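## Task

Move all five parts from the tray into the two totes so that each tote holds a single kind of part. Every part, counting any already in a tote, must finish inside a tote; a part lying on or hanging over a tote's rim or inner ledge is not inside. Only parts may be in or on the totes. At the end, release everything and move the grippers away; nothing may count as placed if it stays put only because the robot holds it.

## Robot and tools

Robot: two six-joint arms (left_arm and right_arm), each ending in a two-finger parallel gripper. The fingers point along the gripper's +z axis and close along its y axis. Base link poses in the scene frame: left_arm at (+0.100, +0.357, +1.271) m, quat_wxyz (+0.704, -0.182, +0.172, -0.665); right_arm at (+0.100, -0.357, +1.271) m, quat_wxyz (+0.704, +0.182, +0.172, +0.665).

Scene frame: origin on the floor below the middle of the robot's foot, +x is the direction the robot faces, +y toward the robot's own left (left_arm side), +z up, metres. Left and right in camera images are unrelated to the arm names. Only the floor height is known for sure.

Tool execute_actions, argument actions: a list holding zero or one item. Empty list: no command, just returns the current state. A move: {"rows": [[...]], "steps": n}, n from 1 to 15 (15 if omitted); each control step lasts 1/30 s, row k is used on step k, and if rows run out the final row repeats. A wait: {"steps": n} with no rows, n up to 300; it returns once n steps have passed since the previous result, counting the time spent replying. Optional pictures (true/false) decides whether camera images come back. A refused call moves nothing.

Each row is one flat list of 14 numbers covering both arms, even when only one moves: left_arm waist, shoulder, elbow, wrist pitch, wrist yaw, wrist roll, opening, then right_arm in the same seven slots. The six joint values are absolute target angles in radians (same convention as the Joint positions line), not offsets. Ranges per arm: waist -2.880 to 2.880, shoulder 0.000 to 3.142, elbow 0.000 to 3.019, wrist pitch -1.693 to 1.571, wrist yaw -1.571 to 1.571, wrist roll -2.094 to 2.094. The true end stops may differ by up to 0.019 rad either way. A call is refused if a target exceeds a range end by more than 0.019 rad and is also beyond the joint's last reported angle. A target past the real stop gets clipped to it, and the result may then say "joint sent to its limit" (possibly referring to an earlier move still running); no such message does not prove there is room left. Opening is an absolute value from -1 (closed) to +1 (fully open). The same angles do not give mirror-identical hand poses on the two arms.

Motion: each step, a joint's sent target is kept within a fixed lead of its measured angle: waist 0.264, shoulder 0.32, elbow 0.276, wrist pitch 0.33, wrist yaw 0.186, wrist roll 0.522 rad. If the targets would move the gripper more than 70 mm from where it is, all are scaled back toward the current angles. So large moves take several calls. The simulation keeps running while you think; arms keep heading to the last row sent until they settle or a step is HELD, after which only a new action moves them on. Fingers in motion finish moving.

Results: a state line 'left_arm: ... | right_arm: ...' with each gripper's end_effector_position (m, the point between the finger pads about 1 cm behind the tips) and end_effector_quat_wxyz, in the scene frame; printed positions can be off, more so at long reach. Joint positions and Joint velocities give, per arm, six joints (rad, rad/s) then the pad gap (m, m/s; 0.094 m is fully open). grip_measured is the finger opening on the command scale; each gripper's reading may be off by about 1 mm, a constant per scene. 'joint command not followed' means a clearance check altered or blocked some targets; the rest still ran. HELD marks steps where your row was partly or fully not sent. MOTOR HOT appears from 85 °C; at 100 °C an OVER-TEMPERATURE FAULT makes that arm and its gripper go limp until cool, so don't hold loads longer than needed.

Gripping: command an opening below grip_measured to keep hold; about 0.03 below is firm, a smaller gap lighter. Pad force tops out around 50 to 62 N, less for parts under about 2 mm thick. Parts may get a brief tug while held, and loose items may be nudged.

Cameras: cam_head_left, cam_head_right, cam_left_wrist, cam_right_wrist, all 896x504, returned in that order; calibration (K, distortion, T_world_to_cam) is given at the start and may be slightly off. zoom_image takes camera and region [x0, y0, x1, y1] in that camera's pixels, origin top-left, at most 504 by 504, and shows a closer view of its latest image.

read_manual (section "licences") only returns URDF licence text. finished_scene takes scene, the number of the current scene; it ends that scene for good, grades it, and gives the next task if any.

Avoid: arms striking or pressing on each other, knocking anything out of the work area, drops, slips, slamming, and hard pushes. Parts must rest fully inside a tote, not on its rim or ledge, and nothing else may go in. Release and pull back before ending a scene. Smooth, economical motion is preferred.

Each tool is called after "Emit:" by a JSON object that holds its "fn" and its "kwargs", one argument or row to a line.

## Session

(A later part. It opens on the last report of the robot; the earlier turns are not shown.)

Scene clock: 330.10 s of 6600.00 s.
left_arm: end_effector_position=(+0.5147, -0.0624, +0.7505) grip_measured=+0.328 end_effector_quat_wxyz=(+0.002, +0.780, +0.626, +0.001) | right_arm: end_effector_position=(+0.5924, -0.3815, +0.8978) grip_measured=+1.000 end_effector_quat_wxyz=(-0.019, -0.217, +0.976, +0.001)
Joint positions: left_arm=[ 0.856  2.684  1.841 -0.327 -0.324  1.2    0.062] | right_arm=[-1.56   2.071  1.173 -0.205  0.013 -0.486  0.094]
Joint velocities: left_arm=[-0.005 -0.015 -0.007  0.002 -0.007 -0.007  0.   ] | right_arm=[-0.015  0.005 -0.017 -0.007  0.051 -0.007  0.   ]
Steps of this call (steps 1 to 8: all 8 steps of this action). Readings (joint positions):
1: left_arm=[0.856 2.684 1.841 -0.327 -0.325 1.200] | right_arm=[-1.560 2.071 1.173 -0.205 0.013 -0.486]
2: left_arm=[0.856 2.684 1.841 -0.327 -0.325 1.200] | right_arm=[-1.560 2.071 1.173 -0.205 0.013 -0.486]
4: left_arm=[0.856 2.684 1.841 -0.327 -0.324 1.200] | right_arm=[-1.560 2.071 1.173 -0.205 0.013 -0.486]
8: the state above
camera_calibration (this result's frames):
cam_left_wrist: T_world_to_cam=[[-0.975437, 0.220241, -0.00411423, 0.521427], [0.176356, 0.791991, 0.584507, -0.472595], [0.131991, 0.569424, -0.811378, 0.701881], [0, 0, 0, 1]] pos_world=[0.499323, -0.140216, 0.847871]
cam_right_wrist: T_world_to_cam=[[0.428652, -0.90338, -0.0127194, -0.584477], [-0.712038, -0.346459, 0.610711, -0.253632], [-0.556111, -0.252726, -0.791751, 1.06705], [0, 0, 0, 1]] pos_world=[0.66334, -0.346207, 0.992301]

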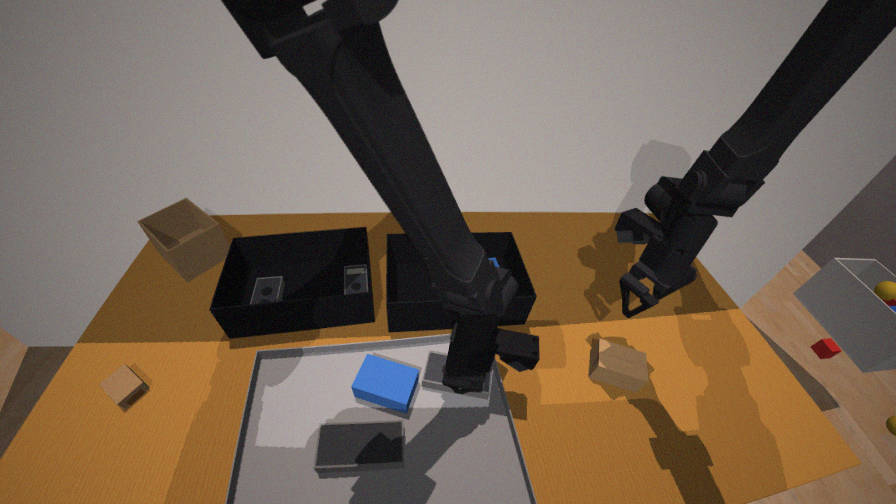

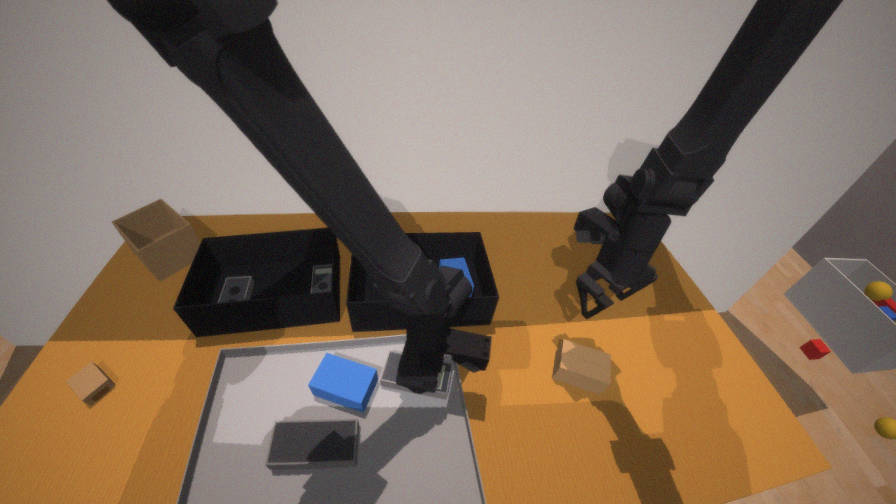

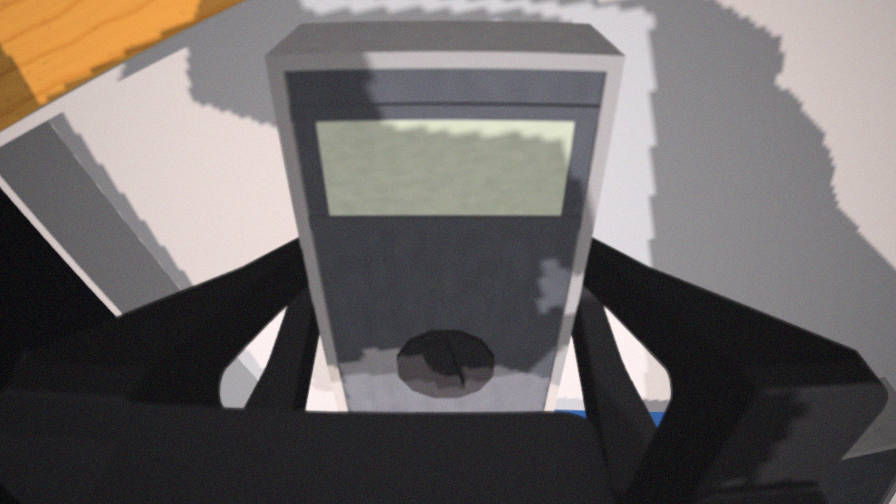

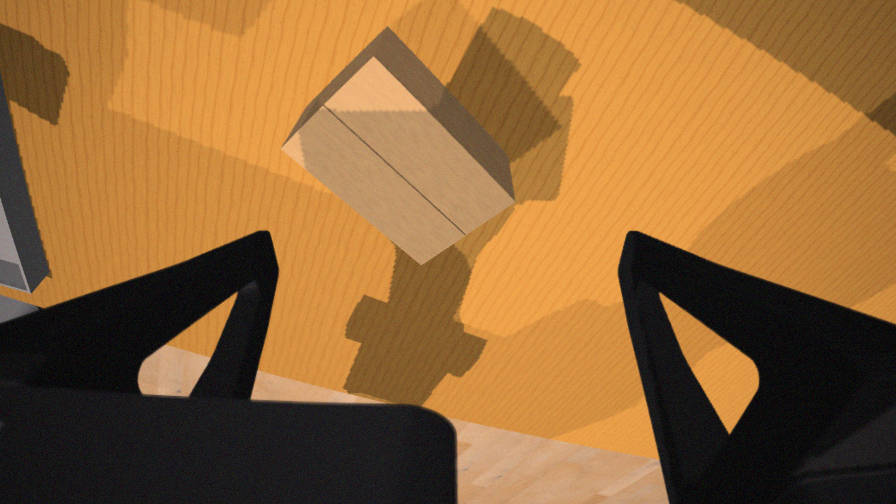

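Emit:
{"fn": "execute_actions", "kwargs": {
  "actions": [
    {"rows":[[0.855,2.66,1.84,-0.327,-0.325,1.2,0.27,-1.55,2.07,1.18,-0.2,0.01,-0.5,1],[0.852,2.635,1.83,-0.327,-0.326,1.2,0.27,-1.55,2.07,1.18,-0.2,0.01,-0.5,1],[0.848,2.61,1.81,-0.327,-0.327,1.2,0.27,-1.55,2.07,1.18,-0.2,0.01,-0.5,1],[0.845,2.58,1.785,-0.327,-0.328,1.2,0.27,-1.55,2.07,1.18,-0.2,0.01,-0.5,1],[0.842,2.55,1.755,-0.327,-0.329,1.2,0.27,-1.55,2.07,1.18,-0.2,0.01,-0.5,1],[0.84,2.52,1.725,-0.33,-0.33,1.2,0.27,-1.55,2.07,1.18,-0.2,0.01,-0.5,1],[0.84,2.49,1.695,-0.335,-0.33,1.19,0.27,-1.55,2.07,1.18,-0.2,0.01,-0.5,1],[0.84,2.46,1.665,-0.34,-0.33,1.17,0.27,-1.55,2.07,1.18,-0.2,0.01,-0.5,1],[0.845,2.43,1.64,-0.345,-0.328,1.14,0.27,-1.55,2.07,1.18,-0.2,0.01,-0.5,1],[0.85,2.40,1.615,-0.35,-0.326,1.1,0.27,-1.55,2.07,1.18,-0.2,0.01,-0.5,1],[0.86,2.37,1.59,-0.358,-0.322,1.06,0.27,-1.55,2.07,1.18,-0.2,0.01,-0.5,1],[0.875,2.34,1.57,-0.366,-0.316,1.01,0.27,-1.55,2.07,1.18,-0.2,0.01,-0.5,1],[0.89,2.31,1.555,-0.375,-0.31,0.96,0.27,-1.55,2.07,1.18,-0.2,0.01,-0.5,1],[0.91,2.285,1.54,-0.385,-0.3,0.91,0.27,-1.55,2.07,1.18,-0.2,0.01,-0.5,1],[0.93,2.26,1.53,-0.395,-0.292,0.86,0.27,-1.55,2.07,1.18,-0.2,0.01,-0.5,1]]}
  ],
  "pictures": false
}}

Emit:
{"fn": "execute_actions", "kwargs": {
  "actions": [
    {"rows":[[0.955,2.24,1.525,-0.405,-0.282,0.8,0.27,-1.54,2.07,1.185,-0.2,0.015,-0.5,1],[0.98,2.225,1.525,-0.415,-0.272,0.74,0.27,-1.525,2.075,1.19,-0.2,0.02,-0.5,1],[1.005,2.21,1.525,-0.425,-0.262,0.68,0.27,-1.51,2.08,1.195,-0.2,0.03,-0.5,1],[1.03,2.2,1.53,-0.435,-0.25,0.62,0.27,-1.49,2.085,1.2,-0.2,0.04,-0.5,1],[1.055,2.19,1.535,-0.44,-0.24,0.56,0.27,-1.47,2.09,1.205,-0.2,0.05,-0.5,1],[1.08,2.185,1.54,-0.445,-0.23,0.5,0.27,-1.445,2.095,1.21,-0.2,0.06,-0.5,1],[1.105,2.18,1.545,-0.45,-0.22,0.44,0.27,-1.42,2.1,1.215,-0.2,0.073,-0.5,1],[1.13,2.18,1.55,-0.455,-0.208,0.38,0.27,-1.395,2.105,1.22,-0.2,0.085,-0.5,1],[1.155,2.18,1.555,-0.455,-0.197,0.32,0.27,-1.37,2.11,1.225,-0.2,0.097,-0.5,1],[1.18,2.18,1.56,-0.455,-0.186,0.26,0.27,-1.345,2.118,1.23,-0.2,0.11,-0.5,1],[1.205,2.18,1.565,-0.455,-0.175,0.2,0.27,-1.32,2.126,1.24,-0.2,0.12,-0.5,1],[1.23,2.183,1.57,-0.455,-0.163,0.14,0.27,-1.295,2.135,1.25,-0.205,0.132,-0.5,1],[1.255,2.186,1.578,-0.455,-0.151,0.08,0.27,-1.27,2.145,1.26,-0.21,0.144,-0.5,1],[1.28,2.19,1.586,-0.455,-0.14,0.02,0.27,-1.24,2.155,1.275,-0.215,0.158,-0.5,1],[1.3,2.195,1.594,-0.455,-0.13,-0.04,0.27,-1.21,2.17,1.29,-0.22,0.172,-0.5,1]]}
  ],
  "pictures": false
}}

Emit:
{"fn": "execute_actions", "kwargs": {
  "actions": [
    {"rows":[[1.32,2.2,1.60,-0.455,-0.12,-0.09,0.27,-1.18,2.185,1.31,-0.23,0.185,-0.51,1],[1.335,2.205,1.607,-0.455,-0.113,-0.14,0.27,-1.15,2.2,1.33,-0.24,0.2,-0.51,1],[1.35,2.21,1.614,-0.455,-0.106,-0.18,0.27,-1.12,2.22,1.355,-0.25,0.213,-0.52,1],[1.362,2.215,1.62,-0.455,-0.1,-0.21,0.27,-1.09,2.24,1.38,-0.26,0.226,-0.52,1],[1.372,2.22,1.625,-0.455,-0.096,-0.24,0.27,-1.06,2.26,1.405,-0.272,0.24,-0.53,1],[1.378,2.222,1.628,-0.455,-0.093,-0.26,0.27,-1.03,2.283,1.435,-0.285,0.252,-0.53,1],[1.378,2.222,1.628,-0.455,-0.093,-0.26,0.27,-1.0,2.306,1.465,-0.298,0.265,-0.54,1],[1.378,2.222,1.628,-0.455,-0.093,-0.26,0.27,-0.97,2.33,1.495,-0.311,0.278,-0.54,1],[1.378,2.222,1.628,-0.455,-0.093,-0.26,0.27,-0.94,2.355,1.525,-0.325,0.29,-0.55,1],[1.378,2.222,1.628,-0.455,-0.093,-0.26,0.27,-0.91,2.38,1.556,-0.34,0.302,-0.55,1],[1.378,2.222,1.628,-0.455,-0.093,-0.26,0.27,-0.88,2.405,1.59,-0.355,0.314,-0.55,1],[1.378,2.222,1.628,-0.455,-0.093,-0.26,0.27,-0.85,2.43,1.625,-0.37,0.326,-0.55,1],[1.378,2.222,1.628,-0.455,-0.093,-0.26,0.27,-0.82,2.457,1.66,-0.385,0.337,-0.55,1],[1.378,2.222,1.628,-0.455,-0.093,-0.26,0.27,-0.795,2.485,1.695,-0.4,0.348,-0.55,1],[1.378,2.222,1.628,-0.455,-0.093,-0.26,0.27,-0.768,2.51,1.73,-0.42,0.36,-0.55,1]]}
  ],
  "pictures": false
}}

Emit:
{"fn": "execute_actions", "kwargs": {
  "actions": [
    {"steps":20}
  ]
}}

Scene clock: 366.63 s of 6600.00 s.
left_arm: end_effector_position=(+0.5147, -0.0266, +0.8372) grip_measured=+0.328 end_effector_quat_wxyz=(-0.019, +0.748, +0.664, -0.011) | right_arm: end_effector_position=(+0.5924, -0.3815, +0.8978) grip_measured=+1.000 end_effector_quat_wxyz=(-0.019, -0.217, +0.976, +0.001)
Joint positions: left_arm=[ 0.861  2.438  1.573 -0.353 -0.309  1.089  0.062] | right_arm=[-1.56   2.071  1.173 -0.205  0.013 -0.486  0.094]
Joint velocities: left_arm=[ 0.103 -0.708 -0.379 -0.188  0.227 -0.813  0.   ] | right_arm=[-0.005 -0.005 -0.007  0.002 -0.022  0.051  0.   ]
Steps of this call (steps 1 to 15: the robot went on to your last target; steps 16 to 90: nothing new was sent; then 33.03 s passed at rest; steps 91 to 105: all 15 steps of this action). Readings (joint positions):
91: left_arm=[0.856 2.684 1.841 -0.327 -0.324 1.200] | right_arm=[-1.560 2.071 1.173 -0.205 0.013 -0.486]
92: left_arm=[0.856 2.684 1.840 -0.327 -0.324 1.200] | right_arm=[-1.560 2.071 1.173 -0.205 0.013 -0.486]
94: left_arm=[0.856 2.674 1.824 -0.327 -0.324 1.200] | right_arm=[-1.560 2.071 1.173 -0.205 0.013 -0.486]
98: left_arm=[0.856 2.603 1.717 -0.328 -0.326 1.199] | right_arm=[-1.560 2.071 1.173 -0.205 0.013 -0.486]
105: the state above

Scene clock: 367.13 s of 6600.00 s.
left_arm: end_effector_position=(+0.6431, +0.1114, +0.8770) grip_measured=+0.328 end_effector_quat_wxyz=(-0.007, +0.418, +0.908, -0.021) | right_arm: end_effector_position=(+0.6190, -0.2268, +0.8975) grip_measured=+1.000 end_effector_quat_wxyz=(+0.012, -0.334, +0.942, -0.010)
Joint positions: left_arm=[ 1.13   2.257  1.546 -0.414 -0.168  0.525  0.062] | right_arm=[-1.279  2.112  1.262 -0.205  0.157 -0.486  0.094]
Joint velocities: left_arm=[ 0.845 -0.015  0.066 -0.056  0.315 -1.326  0.   ] | right_arm=[ 0.933  0.308  0.349 -0.007  0.359 -0.007  0.   ]
Steps of this call (steps 1 to 15: all 15 steps of this action). Readings (joint positions):
1: left_arm=[0.865 2.414 1.561 -0.360 -0.302 1.062] | right_arm=[-1.559 2.071 1.173 -0.205 0.013 -0.486]
2: left_arm=[0.871 2.392 1.553 -0.366 -0.294 1.033] | right_arm=[-1.558 2.071 1.173 -0.205 0.015 -0.486]
4: left_arm=[0.891 2.354 1.544 -0.379 -0.277 0.969] | right_arm=[-1.549 2.071 1.176 -0.205 0.031 -0.486]
8: left_arm=[0.956 2.296 1.544 -0.398 -0.241 0.825] | right_arm=[-1.489 2.073 1.197 -0.205 0.075 -0.486]
15: the state above

Scene clock: 367.63 s of 6600.00 s.
left_arm: end_effector_position=(+0.7080, +0.3017, +0.8600) grip_measured=+0.328 end_effector_quat_wxyz=(+0.007, +0.058, -0.998, -0.015) | right_arm: end_effector_position=(+0.5582, +0.0469, +0.8545) grip_measured=+1.000 end_effector_quat_wxyz=(+0.017, -0.526, +0.850, -0.008)
Joint positions: left_arm=[ 1.424  2.257  1.61  -0.441 -0.099 -0.188  0.062] | right_arm=[-0.854  2.421  1.639 -0.358  0.341 -0.527  0.094]
Joint velocities: left_arm=[-0.122 -0.024  0.012 -0.032  0.007 -0.344  0.   ] | right_arm=[ 0.786  0.718  0.911 -0.466  0.344 -0.095  0.   ]
Steps of this call (steps 1 to 15: all 15 steps of this action). Readings (joint positions):
1: left_arm=[1.158 2.257 1.547 -0.416 -0.157 0.479] | right_arm=[-1.247 2.124 1.275 -0.206 0.170 -0.487]
2: left_arm=[1.187 2.257 1.548 -0.419 -0.146 0.430] | right_arm=[-1.216 2.138 1.291 -0.210 0.184 -0.489]
4: left_arm=[1.245 2.257 1.553 -0.424 -0.126 0.321] | right_arm=[-1.156 2.171 1.331 -0.225 0.211 -0.495]
8: left_arm=[1.354 2.257 1.579 -0.438 -0.100 0.039] | right_arm=[-1.042 2.256 1.435 -0.268 0.263 -0.510]
15: the state above

Scene clock: 368.30 s of 6600.00 s.
left_arm: end_effector_position=(+0.7050, +0.2691, +0.8622) grip_measured=+0.328 end_effector_quat_wxyz=(+0.008, +0.066, -0.998, -0.003) | right_arm: end_effector_position=(+0.5072, +0.1051, +0.8442) grip_measured=+1.000 end_effector_quat_wxyz=(+0.006, -0.574, +0.819, +0.002)
Joint positions: left_arm=[ 1.38   2.257  1.61  -0.443 -0.095 -0.244  0.062] | right_arm=[-0.754  2.507  1.719 -0.406  0.357 -0.537  0.094]
Joint velocities: left_arm=[-0.024  0.005  0.007 -0.017  0.007 -0.081 -0.   ] | right_arm=[-0.005 -0.005  0.007  0.002 -0.007  0.022  0.   ]
Steps of this call (steps 1 to 20: the robot went on to your last target). Readings (joint positions):
1: left_arm=[1.420 2.257 1.610 -0.442 -0.098 -0.199] | right_arm=[-0.828 2.445 1.670 -0.373 0.350 -0.529]
2: left_arm=[1.415 2.257 1.610 -0.443 -0.098 -0.208] | right_arm=[-0.805 2.466 1.696 -0.383 0.353 -0.530]
4: left_arm=[1.404 2.257 1.610 -0.443 -0.097 -0.221] | right_arm=[-0.764 2.492 1.718 -0.392 0.354 -0.532]
8: left_arm=[1.385 2.257 1.610 -0.443 -0.095 -0.235] | right_arm=[-0.728 2.507 1.719 -0.405 0.354 -0.536]
20: the state above
camera_calibration (this result's frames):
cam_left_wrist: T_world_to_cam=[[0.129122, -0.991605, -0.00683957, 0.184219], [-0.794196, -0.107541, 0.598069, 0.0806165], [-0.593784, -0.0717918, -0.801415, 1.25431], [0, 0, 0, 1]] pos_world=[0.785029, 0.281391, 0.95827]
cam_right_wrist: T_world_to_cam=[[0.941997, -0.335616, 0.00189226, -0.441408], [-0.276398, -0.772563, 0.571621, -0.25613], [-0.190383, -0.538988, -0.820516, 0.969019], [0, 0, 0, 1]] pos_world=[0.529496, 0.17627, 0.94234]

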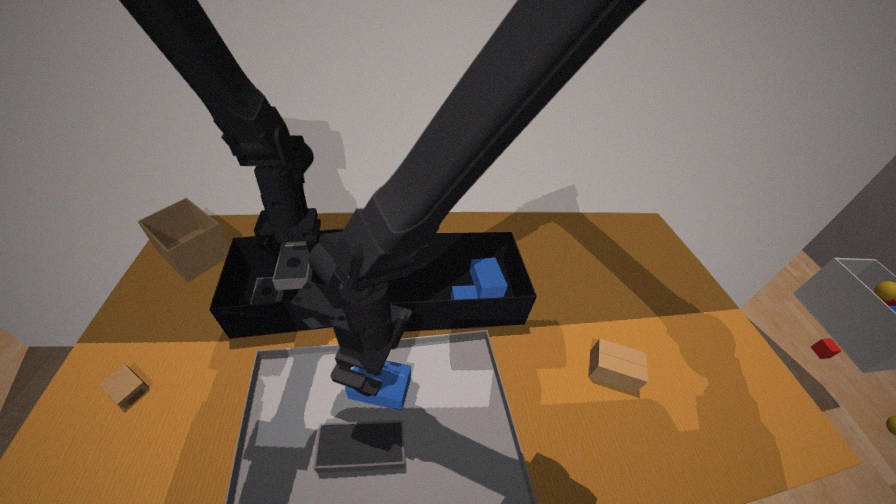

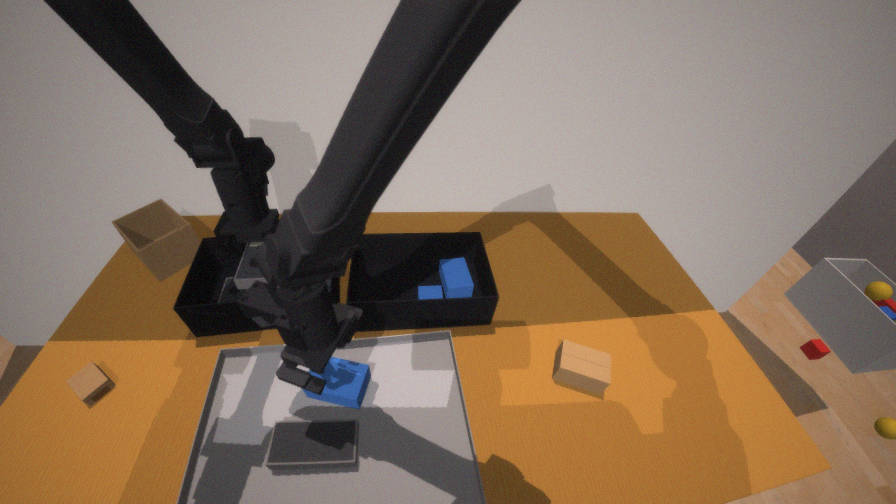

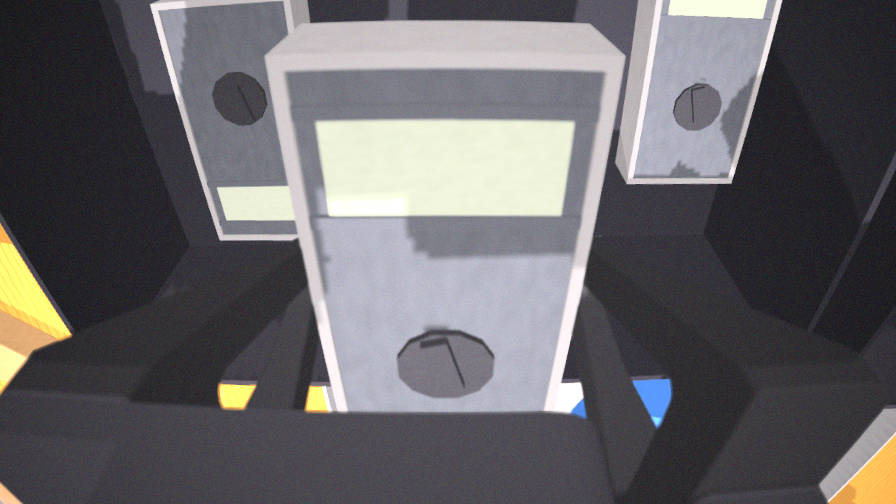

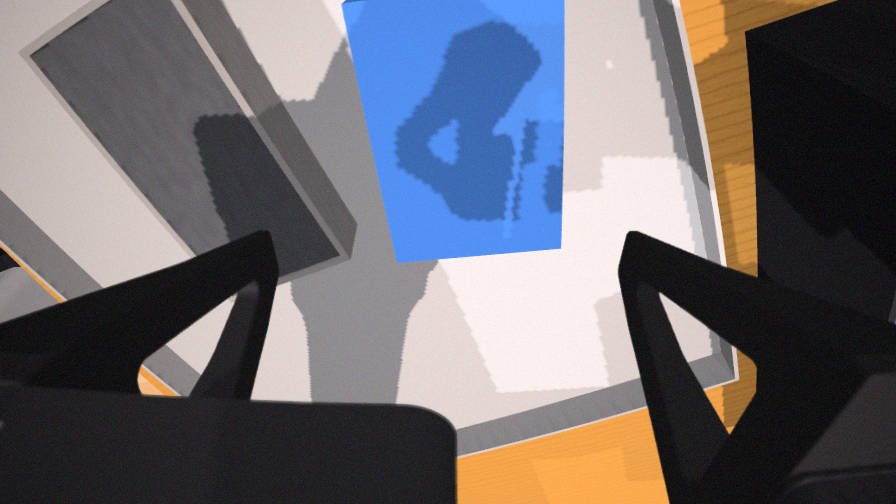

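Emit:
{"fn": "execute_actions", "kwargs": {
  "actions": [
    {"rows":[[1.38,2.262,1.64,-0.44,-0.093,-0.24,0.27,-0.772,2.525,1.735,-0.415,0.355,-0.57,1],[1.38,2.272,1.652,-0.437,-0.093,-0.24,0.27,-0.776,2.537,1.748,-0.42,0.354,-0.6,1],[1.382,2.284,1.662,-0.434,-0.092,-0.24,0.27,-0.78,2.548,1.761,-0.425,0.353,-0.62,1],[1.384,2.296,1.672,-0.431,-0.092,-0.24,0.27,-0.783,2.559,1.774,-0.43,0.352,-0.64,1],[1.386,2.308,1.682,-0.428,-0.091,-0.24,0.27,-0.786,2.57,1.787,-0.434,0.351,-0.66,1],[1.388,2.32,1.692,-0.425,-0.091,-0.24,0.27,-0.789,2.581,1.80,-0.438,0.35,-0.68,1],[1.39,2.332,1.702,-0.422,-0.09,-0.24,0.27,-0.792,2.592,1.814,-0.441,0.35,-0.69,1],[1.39,2.344,1.712,-0.42,-0.09,-0.24,0.27,-0.794,2.602,1.828,-0.444,0.35,-0.69,1],[1.39,2.356,1.722,-0.418,-0.09,-0.24,0.27,-0.796,2.611,1.842,-0.447,0.35,-0.69,1],[1.39,2.368,1.733,-0.416,-0.09,-0.24,0.27,-0.796,2.619,1.856,-0.45,0.35,-0.69,1],[1.39,2.38,1.744,-0.415,-0.09,-0.24,0.27,-0.796,2.625,1.868,-0.45,0.35,-0.69,1],[1.39,2.392,1.756,-0.415,-0.09,-0.24,0.27,-0.796,2.629,1.878,-0.45,0.35,-0.69,1],[1.39,2.402,1.768,-0.415,-0.09,-0.24,0.27,-0.796,2.631,1.884,-0.45,0.35,-0.69,1],[1.39,2.41,1.78,-0.415,-0.09,-0.24,0.27,-0.796,2.631,1.884,-0.45,0.35,-0.69,1],[1.39,2.414,1.792,-0.415,-0.09,-0.24,0.27,-0.796,2.631,1.884,-0.45,0.35,-0.69,1]]}
  ],
  "pictures": false
}}

Emit:
{"fn": "execute_actions", "kwargs": {
  "actions": [
    {"steps":10}
  ]
}}

Scene clock: 393.27 s of 6600.00 s.
left_arm: end_effector_position=(+0.7162, +0.2630, +0.8129) grip_measured=+0.328 end_effector_quat_wxyz=(+0.000, +0.068, -0.998, -0.001) | right_arm: end_effector_position=(+0.5236, +0.1120, +0.8077) grip_measured=+1.000 end_effector_quat_wxyz=(+0.009, -0.616, +0.788, -0.001)
Joint positions: left_arm=[ 1.38   2.388  1.742 -0.427 -0.093 -0.244  0.062] | right_arm=[-0.779  2.609  1.86  -0.432  0.353 -0.666  0.094]
Joint velocities: left_arm=[ 0.005  0.366  0.252 -0.012 -0.022 -0.037 -0.001] | right_arm=[-0.034  0.103  0.027 -0.022 -0.022 -0.095  0.   ]
Steps of this call (steps 1 to 15: the robot went on to your last target; steps 16 to 90: nothing new was sent; then 21.47 s passed at rest; steps 91 to 105: all 15 steps of this action). Readings (joint positions):
91: left_arm=[1.380 2.257 1.610 -0.443 -0.095 -0.244] | right_arm=[-0.754 2.507 1.719 -0.406 0.357 -0.539]
92: left_arm=[1.380 2.257 1.611 -0.443 -0.095 -0.244] | right_arm=[-0.754 2.507 1.719 -0.406 0.357 -0.547]
94: left_arm=[1.380 2.263 1.619 -0.443 -0.095 -0.244] | right_arm=[-0.755 2.513 1.730 -0.410 0.356 -0.570]
98: left_arm=[1.380 2.299 1.667 -0.437 -0.094 -0.244] | right_arm=[-0.761 2.547 1.787 -0.422 0.353 -0.627]
105: the state above

Scene clock: 393.60 s of 6600.00 s.
left_arm: end_effector_position=(+0.7063, +0.2625, +0.7966) grip_measured=+0.328 end_effector_quat_wxyz=(+0.009, +0.067, -0.998, -0.002) | right_arm: end_effector_position=(+0.5215, +0.1100, +0.8044) grip_measured=+1.000 end_effector_quat_wxyz=(+0.005, -0.620, +0.785, -0.001)
Joint positions: left_arm=[ 1.38   2.423  1.759 -0.427 -0.093 -0.244  0.062] | right_arm=[-0.781  2.616  1.863 -0.436  0.353 -0.675  0.094]
Joint velocities: left_arm=[-0.015 -0.005  0.012 -0.002  0.007  0.095  0.   ] | right_arm=[-0.005  0.005 -0.012  0.002  0.007 -0.051  0.   ]
Steps of this call (steps 1 to 10: the robot went on to your last target). Readings (joint positions):
1: left_arm=[1.380 2.400 1.749 -0.427 -0.093 -0.244] | right_arm=[-0.780 2.612 1.861 -0.433 0.353 -0.668]
2: left_arm=[1.380 2.409 1.754 -0.427 -0.093 -0.244] | right_arm=[-0.781 2.614 1.861 -0.434 0.353 -0.669]
4: left_arm=[1.380 2.419 1.755 -0.427 -0.093 -0.244] | right_arm=[-0.781 2.616 1.861 -0.435 0.353 -0.672]
8: left_arm=[1.380 2.423 1.755 -0.427 -0.093 -0.244] | right_arm=[-0.781 2.616 1.862 -0.436 0.353 -0.674]
10: the state above
camera_calibration (this result's frames):
cam_left_wrist: T_world_to_cam=[[0.129844, -0.991523, -0.00480973, 0.174916], [-0.793516, -0.10682, 0.5991, 0.118633], [-0.594535, -0.073973, -0.80066, 1.20252], [0, 0, 0, 1]] pos_world=[0.786363, 0.27506, 0.892574]
cam_right_wrist: T_world_to_cam=[[0.973841, -0.227141, 0.00636123, -0.485284], [-0.18922, -0.795125, 0.57617, -0.272314], [-0.125814, -0.562302, -0.817305, 0.908039], [0, 0, 0, 1]] pos_world=[0.535306, 0.18384, 0.902131]

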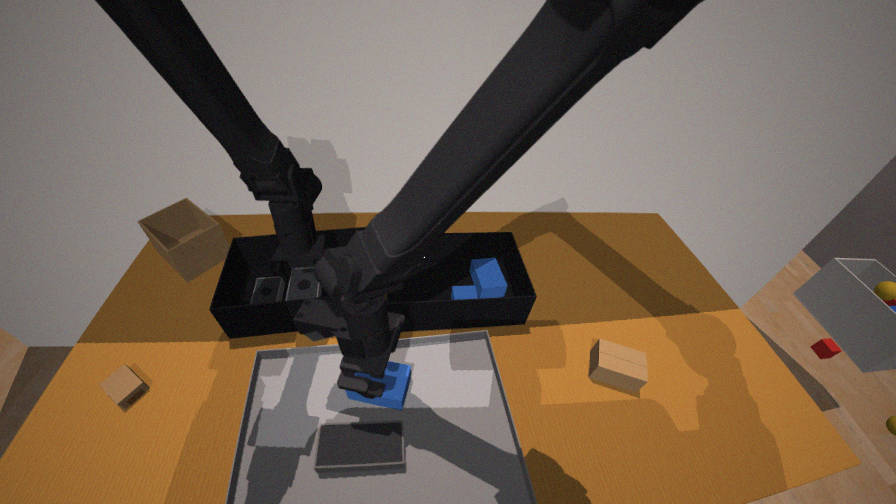

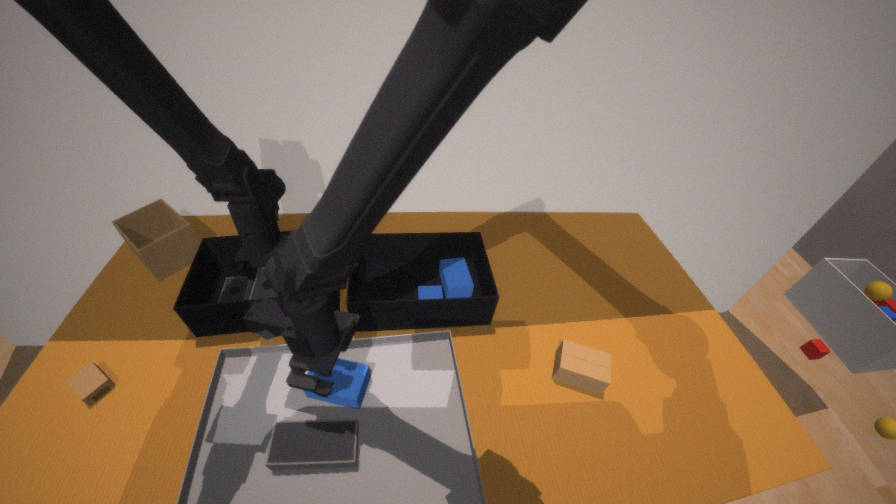

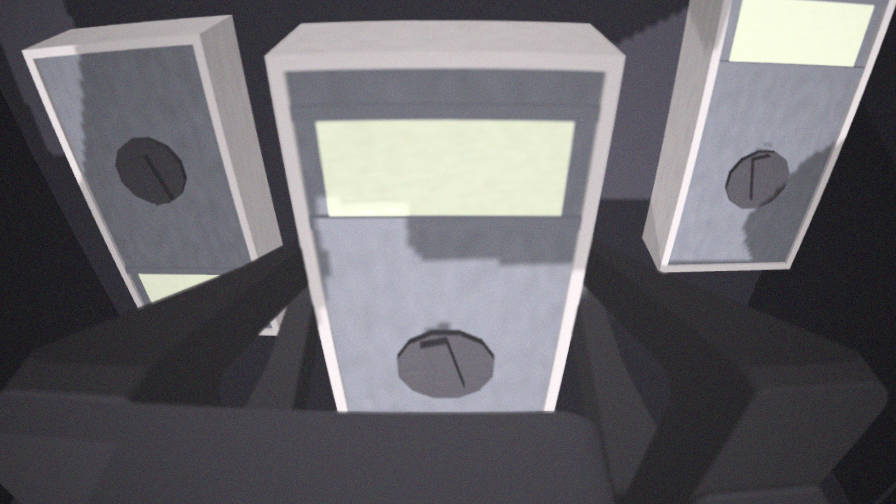

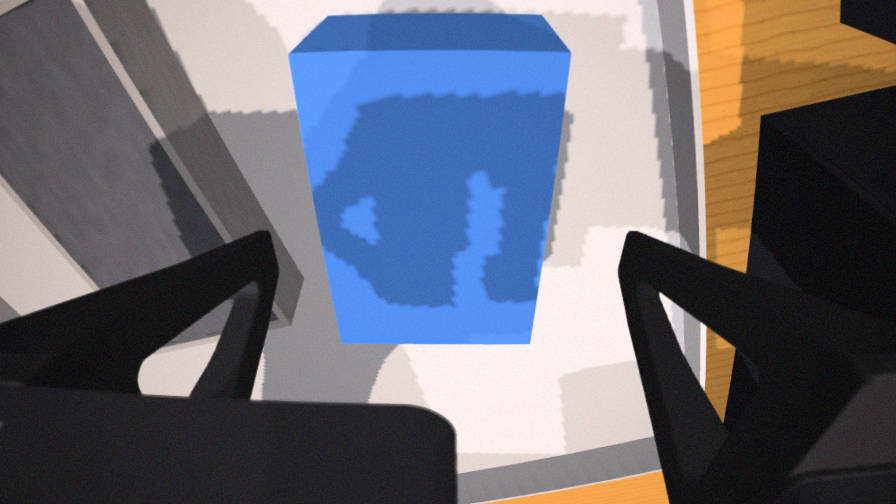

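Emit:
{"fn": "execute_actions", "kwargs": {
  "actions": [
    {"rows":[[1.392,2.425,1.805,-0.415,-0.088,-0.23,0.27,-0.798,2.64,1.884,-0.447,0.349,-0.692,1],[1.393,2.433,1.813,-0.415,-0.088,-0.23,0.27,-0.80,2.65,1.888,-0.448,0.348,-0.694,1],[1.394,2.442,1.821,-0.415,-0.088,-0.23,0.27,-0.802,2.66,1.896,-0.449,0.348,-0.696,1],[1.395,2.451,1.829,-0.415,-0.088,-0.225,0.27,-0.804,2.669,1.905,-0.45,0.347,-0.698,1],[1.396,2.46,1.837,-0.415,-0.087,-0.225,0.27,-0.805,2.678,1.914,-0.45,0.346,-0.7,1],[1.397,2.469,1.846,-0.415,-0.087,-0.225,0.27,-0.807,2.687,1.924,-0.45,0.346,-0.702,1],[1.398,2.478,1.855,-0.415,-0.086,-0.22,0.27,-0.808,2.696,1.934,-0.45,0.345,-0.704,1],[1.399,2.487,1.864,-0.415,-0.086,-0.22,0.27,-0.81,2.705,1.944,-0.45,0.344,-0.706,1],[1.4,2.495,1.873,-0.415,-0.085,-0.22,0.27,-0.811,2.714,1.954,-0.45,0.344,-0.708,1],[1.4,2.503,1.882,-0.415,-0.085,-0.22,0.27,-0.813,2.722,1.964,-0.45,0.343,-0.71,1],[1.4,2.51,1.89,-0.415,-0.085,-0.22,0.27,-0.814,2.73,1.974,-0.45,0.342,-0.71,1],[1.4,2.516,1.898,-0.415,-0.085,-0.22,0.27,-0.815,2.737,1.984,-0.45,0.342,-0.71,1],[1.4,2.521,1.905,-0.415,-0.085,-0.22,0.27,-0.816,2.742,1.993,-0.45,0.342,-0.71,1],[1.4,2.524,1.911,-0.415,-0.085,-0.22,0.27,-0.816,2.745,2.001,-0.45,0.342,-0.71,1],[1.4,2.526,1.915,-0.415,-0.085,-0.22,0.27,-0.816,2.746,2.007,-0.45,0.342,-0.71,1]]}
  ],
  "pictures": false
}}

Emit:
{"fn": "execute_actions", "kwargs": {
  "actions": [
    {"steps":10}
  ]
}}

Scene clock: 409.83 s of 6600.00 s.
left_arm: end_effector_position=(+0.7272, +0.2623, +0.7702) grip_measured=+0.328 end_effector_quat_wxyz=(-0.008, +0.067, -0.998, +0.001) | right_arm: end_effector_position=(+0.5177, +0.1146, +0.7656) grip_measured=+1.000 end_effector_quat_wxyz=(+0.006, -0.622, +0.783, +0.001)
Joint positions: left_arm=[ 1.387  2.505  1.876 -0.426 -0.089 -0.237  0.062] | right_arm=[-0.793  2.718  1.972 -0.436  0.345 -0.693  0.094]
Joint velocities: left_arm=[ 0.024  0.2    0.115 -0.012  0.037  0.037 -0.   ] | right_arm=[-0.054  0.239  0.168  0.027 -0.022 -0.066  0.   ]
Steps of this call (steps 1 to 30: the robot went on to your last target; steps 31 to 90: nothing new was sent; then 12.73 s passed at rest; steps 91 to 105: all 15 steps of this action). Readings (joint positions):
91: left_arm=[1.380 2.423 1.763 -0.427 -0.093 -0.244] | right_arm=[-0.781 2.616 1.863 -0.436 0.353 -0.676]
92: left_arm=[1.380 2.424 1.765 -0.427 -0.092 -0.244] | right_arm=[-0.781 2.616 1.863 -0.436 0.352 -0.677]
94: left_arm=[1.380 2.428 1.776 -0.427 -0.092 -0.244] | right_arm=[-0.781 2.621 1.871 -0.436 0.351 -0.679]
98: left_arm=[1.382 2.452 1.819 -0.427 -0.090 -0.241] | right_arm=[-0.782 2.651 1.910 -0.436 0.348 -0.685]
105: the state above

Scene clock: 410.17 s of 6600.00 s.
left_arm: end_effector_position=(+0.7171, +0.2635, +0.7593) grip_measured=+0.328 end_effector_quat_wxyz=(-0.000, +0.067, -0.998, -0.000) | right_arm: end_effector_position=(+0.5153, +0.1110, +0.7574) grip_measured=+1.000 end_effector_quat_wxyz=(+0.003, -0.622, +0.783, -0.000)
Joint positions: left_arm=[ 1.388  2.527  1.881 -0.426 -0.088 -0.236  0.062] | right_arm=[-0.798  2.735  1.984 -0.436  0.345 -0.696  0.094]
Joint velocities: left_arm=[-0.015 -0.024  0.037 -0.012  0.022 -0.022  0.   ] | right_arm=[ 0.005 -0.005  0.027 -0.012 -0.051  0.022  0.   ]
Steps of this call (steps 1 to 10: the robot went on to your last target). Readings (joint positions):
1: left_arm=[1.387 2.512 1.878 -0.426 -0.089 -0.236] | right_arm=[-0.794 2.725 1.977 -0.436 0.345 -0.694]
2: left_arm=[1.388 2.516 1.880 -0.426 -0.089 -0.236] | right_arm=[-0.796 2.730 1.979 -0.436 0.345 -0.694]
4: left_arm=[1.388 2.523 1.880 -0.426 -0.089 -0.236] | right_arm=[-0.797 2.734 1.979 -0.436 0.345 -0.695]
8: left_arm=[1.388 2.527 1.880 -0.426 -0.088 -0.236] | right_arm=[-0.798 2.735 1.981 -0.436 0.345 -0.696]
10: the state above
camera_calibration (this result's frames):
cam_left_wrist: T_world_to_cam=[[0.130285, -0.991476, 0.000374344, 0.170035], [-0.804448, -0.105488, 0.584582, 0.168224], [-0.579559, -0.0764635, -0.811335, 1.17718], [0, 0, 0, 1]] pos_world=[0.795423, 0.276343, 0.856687]
cam_right_wrist: T_world_to_cam=[[0.975041, -0.222013, 0.00237998, -0.47691], [-0.182492, -0.795274, 0.578131, -0.250457], [-0.12646, -0.564136, -0.81594, 0.868921], [0, 0, 0, 1]] pos_world=[0.529184, 0.185127, 0.85492]

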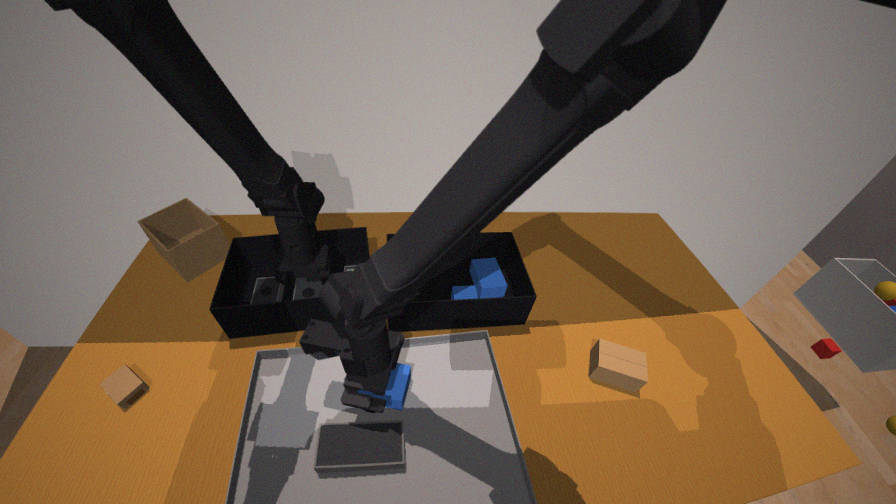

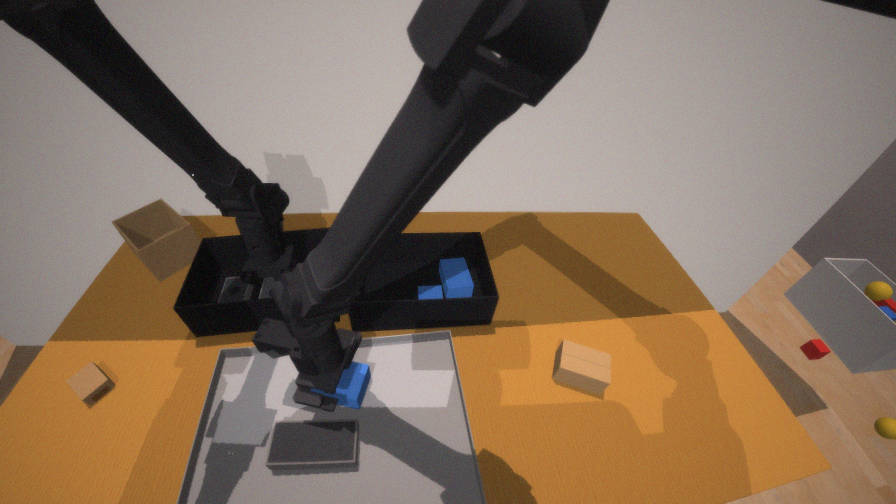

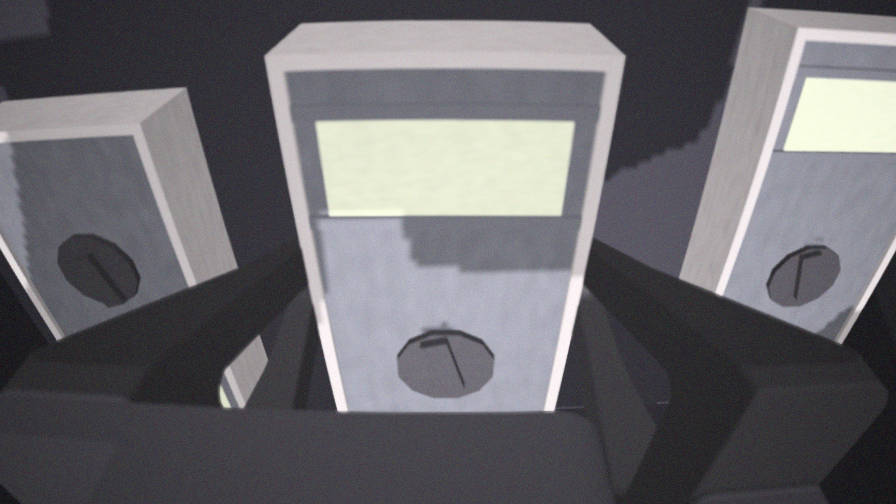

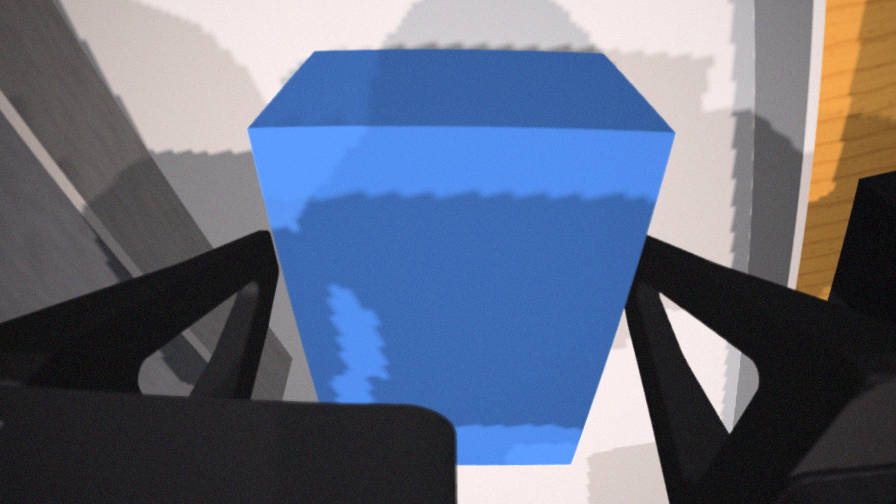

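Emit:
{"fn": "execute_actions", "kwargs": {
  "actions": [
    {"rows":[[1.395,2.54,1.905,-0.42,-0.085,-0.23,0.27,-0.81,2.74,2.0,-0.44,0.342,-0.7,0.85],[1.395,2.543,1.905,-0.42,-0.085,-0.23,0.27,-0.81,2.74,2.0,-0.44,0.342,-0.7,0.72],[1.395,2.543,1.905,-0.42,-0.085,-0.23,0.27,-0.81,2.74,2.0,-0.44,0.342,-0.7,0.62],[1.395,2.543,1.905,-0.42,-0.085,-0.23,0.27,-0.81,2.74,2.0,-0.44,0.342,-0.7,0.55],[1.395,2.543,1.905,-0.42,-0.085,-0.23,0.27,-0.81,2.74,2.0,-0.44,0.342,-0.7,0.5],[1.395,2.543,1.905,-0.42,-0.085,-0.23,0.27,-0.81,2.74,2.0,-0.44,0.342,-0.7,0.45],[1.395,2.543,1.905,-0.42,-0.085,-0.23,0.27,-0.81,2.74,2.0,-0.44,0.342,-0.7,0.4],[1.395,2.54,1.9,-0.42,-0.085,-0.23,0.33,-0.81,2.74,2.0,-0.44,0.342,-0.7,0.35],[1.395,2.54,1.895,-0.42,-0.085,-0.23,0.38,-0.81,2.74,2.0,-0.44,0.342,-0.7,0.33],[1.395,2.54,1.89,-0.42,-0.085,-0.23,0.46,-0.81,2.74,2.0,-0.44,0.342,-0.7,0.33],[1.395,2.54,1.89,-0.42,-0.085,-0.23,0.58,-0.81,2.74,2.0,-0.44,0.342,-0.7,0.33]]}
  ],
  "pictures": false
}}

Scene clock: 419.73 s of 6600.00 s.
left_arm: end_effector_position=(+0.7154, +0.2635, +0.7573) grip_measured=+0.577 end_effector_quat_wxyz=(+0.001, +0.067, -0.998, -0.001) | right_arm: end_effector_position=(+0.5167, +0.1119, +0.7578) grip_measured=+0.405 end_effector_quat_wxyz=(+0.004, -0.622, +0.783, -0.000)
Joint positions: left_arm=[ 1.388  2.531  1.882 -0.426 -0.088 -0.236  0.074] | right_arm=[-0.798  2.735  1.987 -0.436  0.345 -0.696  0.066]
Joint velocities: left_arm=[-0.015 -0.005 -0.022  0.002  0.007  0.022 -0.001] | right_arm=[-0.005 -0.005 -0.017  0.007 -0.037 -0.022 -0.   ]
Steps of this call (steps 1 to 30: the robot went on to your last target; steps 31 to 90: nothing new was sent; then 6.07 s passed at rest; steps 91 to 105: all 15 steps of this action). Readings (joint positions):
91: left_arm=[1.388 2.527 1.882 -0.426 -0.088 -0.236] | right_arm=[-0.798 2.735 1.987 -0.436 0.345 -0.696]
92: left_arm=[1.388 2.527 1.882 -0.426 -0.088 -0.236] | right_arm=[-0.798 2.735 1.987 -0.436 0.345 -0.696]
94: left_arm=[1.388 2.528 1.882 -0.426 -0.088 -0.236] | right_arm=[-0.798 2.735 1.987 -0.436 0.345 -0.696]
98: left_arm=[1.388 2.531 1.882 -0.426 -0.088 -0.236] | right_arm=[-0.798 2.735 1.987 -0.436 0.345 -0.696]
105: the state above


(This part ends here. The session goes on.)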